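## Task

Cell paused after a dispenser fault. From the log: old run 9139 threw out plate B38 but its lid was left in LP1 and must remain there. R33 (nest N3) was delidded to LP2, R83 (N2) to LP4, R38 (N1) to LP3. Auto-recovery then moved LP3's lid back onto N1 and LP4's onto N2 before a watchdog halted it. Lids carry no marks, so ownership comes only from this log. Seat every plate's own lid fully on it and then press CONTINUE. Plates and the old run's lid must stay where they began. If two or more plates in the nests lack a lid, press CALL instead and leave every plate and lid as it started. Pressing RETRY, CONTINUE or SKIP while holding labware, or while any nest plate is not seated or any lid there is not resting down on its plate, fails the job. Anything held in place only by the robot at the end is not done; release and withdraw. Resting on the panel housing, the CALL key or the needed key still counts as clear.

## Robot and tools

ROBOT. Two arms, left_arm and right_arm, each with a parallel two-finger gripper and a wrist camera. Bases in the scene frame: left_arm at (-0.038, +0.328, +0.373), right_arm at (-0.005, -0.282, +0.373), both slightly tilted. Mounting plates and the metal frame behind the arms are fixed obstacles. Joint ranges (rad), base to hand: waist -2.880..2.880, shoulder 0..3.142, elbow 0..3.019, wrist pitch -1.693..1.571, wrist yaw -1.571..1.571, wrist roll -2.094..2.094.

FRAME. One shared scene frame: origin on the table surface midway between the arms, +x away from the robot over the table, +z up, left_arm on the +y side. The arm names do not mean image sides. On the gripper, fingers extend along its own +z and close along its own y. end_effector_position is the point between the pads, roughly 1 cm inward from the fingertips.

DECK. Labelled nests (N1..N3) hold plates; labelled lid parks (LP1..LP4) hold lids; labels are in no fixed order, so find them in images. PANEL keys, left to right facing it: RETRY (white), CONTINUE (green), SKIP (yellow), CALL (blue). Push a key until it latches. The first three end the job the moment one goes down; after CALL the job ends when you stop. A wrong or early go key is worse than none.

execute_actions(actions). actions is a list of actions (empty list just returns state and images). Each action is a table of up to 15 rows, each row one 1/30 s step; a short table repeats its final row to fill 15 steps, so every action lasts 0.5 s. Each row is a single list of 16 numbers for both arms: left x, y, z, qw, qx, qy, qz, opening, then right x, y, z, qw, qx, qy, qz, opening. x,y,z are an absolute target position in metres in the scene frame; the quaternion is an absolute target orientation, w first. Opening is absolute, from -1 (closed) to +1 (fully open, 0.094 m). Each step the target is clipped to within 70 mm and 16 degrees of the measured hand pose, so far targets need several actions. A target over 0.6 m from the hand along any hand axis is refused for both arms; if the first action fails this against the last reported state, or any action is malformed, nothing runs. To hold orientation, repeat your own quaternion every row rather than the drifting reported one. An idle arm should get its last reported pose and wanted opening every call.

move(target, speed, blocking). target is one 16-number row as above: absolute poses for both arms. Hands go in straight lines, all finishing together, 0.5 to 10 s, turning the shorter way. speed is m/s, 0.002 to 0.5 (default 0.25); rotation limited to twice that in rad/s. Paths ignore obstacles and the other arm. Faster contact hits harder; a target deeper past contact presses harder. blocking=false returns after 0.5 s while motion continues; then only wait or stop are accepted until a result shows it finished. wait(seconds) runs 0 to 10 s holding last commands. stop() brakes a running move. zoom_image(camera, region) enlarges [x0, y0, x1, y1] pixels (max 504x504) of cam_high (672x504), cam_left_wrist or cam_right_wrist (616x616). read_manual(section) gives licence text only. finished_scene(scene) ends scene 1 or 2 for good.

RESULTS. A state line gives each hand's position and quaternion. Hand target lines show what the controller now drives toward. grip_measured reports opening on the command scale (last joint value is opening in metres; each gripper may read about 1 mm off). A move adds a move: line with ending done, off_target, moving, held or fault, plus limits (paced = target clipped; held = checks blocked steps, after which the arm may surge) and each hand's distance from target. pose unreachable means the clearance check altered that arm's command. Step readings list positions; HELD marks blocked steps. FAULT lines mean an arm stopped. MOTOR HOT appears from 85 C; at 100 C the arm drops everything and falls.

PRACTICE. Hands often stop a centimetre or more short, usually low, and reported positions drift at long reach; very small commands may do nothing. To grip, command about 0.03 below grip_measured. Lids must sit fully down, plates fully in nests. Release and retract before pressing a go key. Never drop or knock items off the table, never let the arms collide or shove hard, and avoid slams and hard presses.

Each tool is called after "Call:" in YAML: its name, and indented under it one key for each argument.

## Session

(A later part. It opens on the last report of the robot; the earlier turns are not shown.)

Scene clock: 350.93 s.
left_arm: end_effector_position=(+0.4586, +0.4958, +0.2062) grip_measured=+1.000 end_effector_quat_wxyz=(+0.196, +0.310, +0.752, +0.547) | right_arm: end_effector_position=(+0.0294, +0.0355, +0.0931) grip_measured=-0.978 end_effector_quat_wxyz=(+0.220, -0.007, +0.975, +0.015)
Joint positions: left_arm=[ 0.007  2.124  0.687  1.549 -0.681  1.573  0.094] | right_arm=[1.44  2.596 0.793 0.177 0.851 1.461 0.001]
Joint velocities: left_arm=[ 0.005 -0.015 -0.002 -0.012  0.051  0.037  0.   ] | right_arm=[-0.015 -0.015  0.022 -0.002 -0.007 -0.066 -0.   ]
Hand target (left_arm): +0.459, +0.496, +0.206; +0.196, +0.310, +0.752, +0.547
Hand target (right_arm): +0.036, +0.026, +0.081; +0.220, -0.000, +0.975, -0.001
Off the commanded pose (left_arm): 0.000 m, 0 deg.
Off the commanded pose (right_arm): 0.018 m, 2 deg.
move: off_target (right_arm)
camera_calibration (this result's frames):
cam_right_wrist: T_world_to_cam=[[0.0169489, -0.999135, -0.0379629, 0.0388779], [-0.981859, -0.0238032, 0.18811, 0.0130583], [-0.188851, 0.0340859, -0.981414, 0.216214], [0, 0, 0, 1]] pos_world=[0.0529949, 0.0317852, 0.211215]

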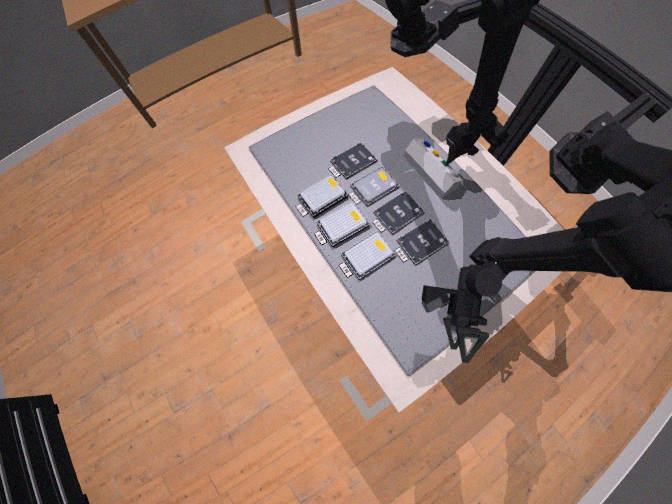

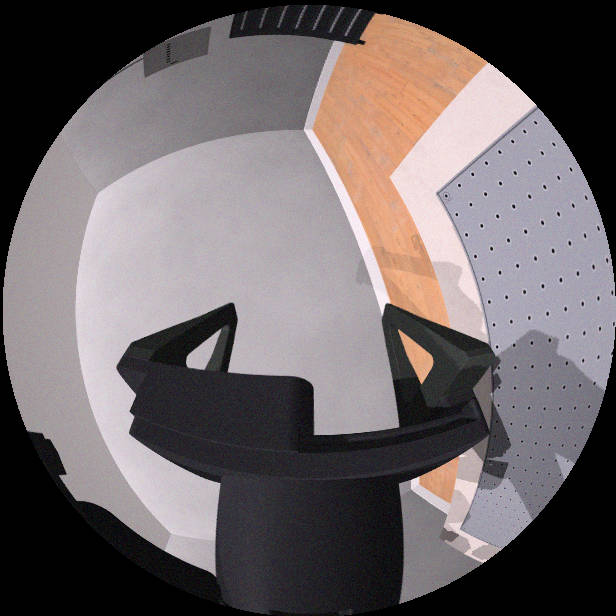

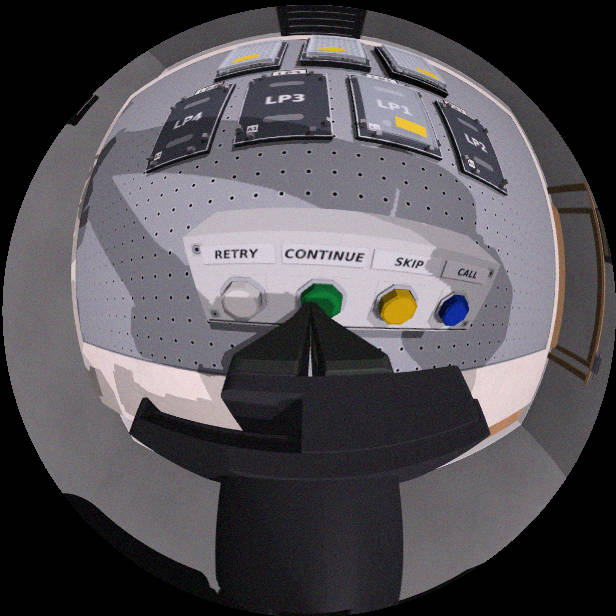

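Call:
move:
  target: [0.4586,0.4958,0.2062,0.196,0.310,0.752,0.547,1, 0.038,0.018,0.070,0.22,0,0.975,-0.01,-1]
  speed: 0.04

Scene clock: 356.47 s.
left_arm: end_effector_position=(+0.4586, +0.4958, +0.2062) grip_measured=+1.000 end_effector_quat_wxyz=(+0.196, +0.310, +0.752, +0.547) | right_arm: end_effector_position=(+0.0300, +0.0346, +0.0910) grip_measured=-0.978 end_effector_quat_wxyz=(+0.222, -0.008, +0.975, +0.015)
Joint positions: left_arm=[ 0.007  2.124  0.687  1.549 -0.681  1.573  0.094] | right_arm=[1.437 2.603 0.794 0.188 0.856 1.454 0.001]
Joint velocities: left_arm=[ 0.005 -0.005  0.022 -0.012 -0.007 -0.051  0.   ] | right_arm=[ 0.005 -0.015  0.007 -0.002 -0.037  0.022 -0.   ]
move: unfinished (the scene ended)
camera_calibration (this result's frames):
cam_right_wrist: T_world_to_cam=[[0.0181622, -0.999138, -0.0373338, 0.0377969], [-0.982737, -0.0247152, 0.183351, 0.0145064], [-0.184116, 0.0333592, -0.982338, 0.214271], [0, 0, 0, 1]] pos_world=[0.0530202, 0.0309749, 0.209238]
The task's run has ended: the event that ends the task has happened. This ends this scene only. If you have not yet called finished_scene for this scene, call it to go on to the next scene.

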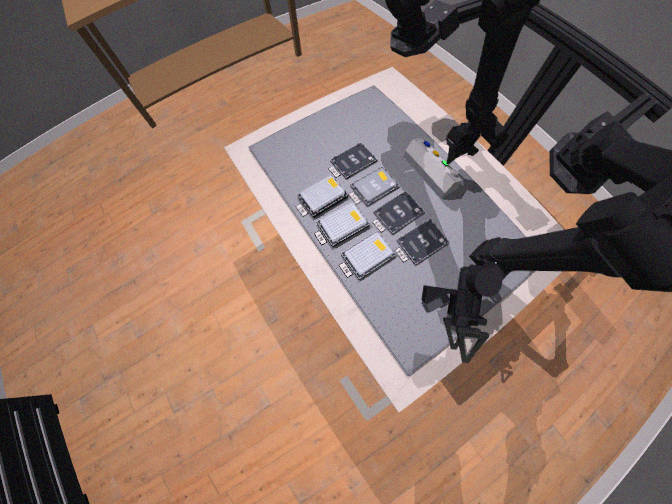

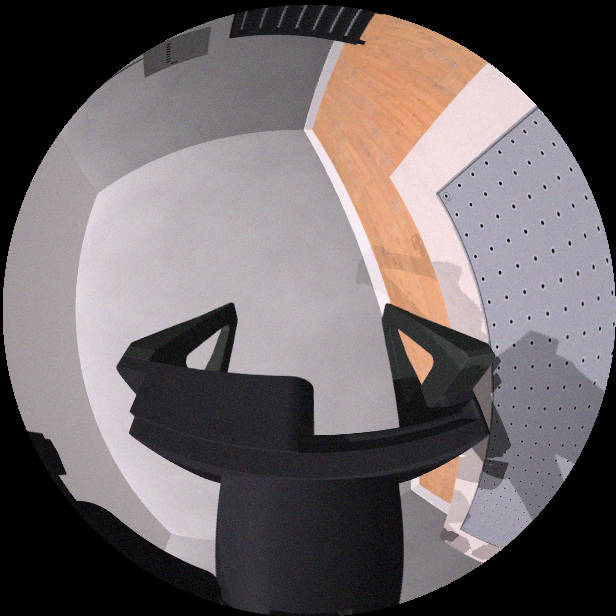

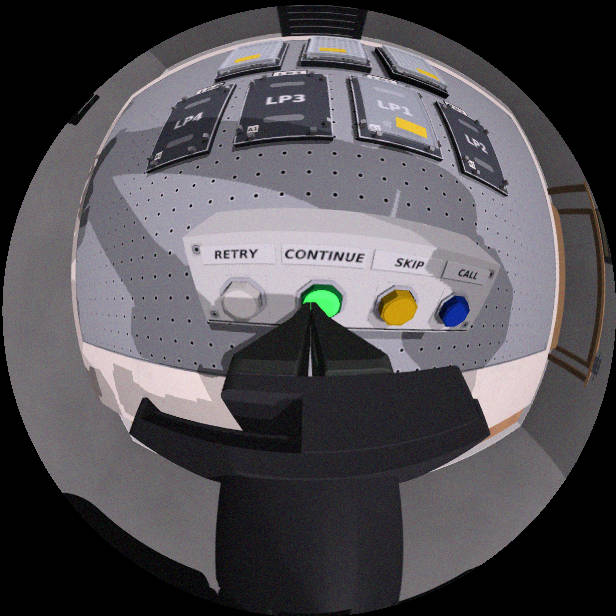

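Call:
finished_scene:
  scene: 1

The scene is finished: the task was done.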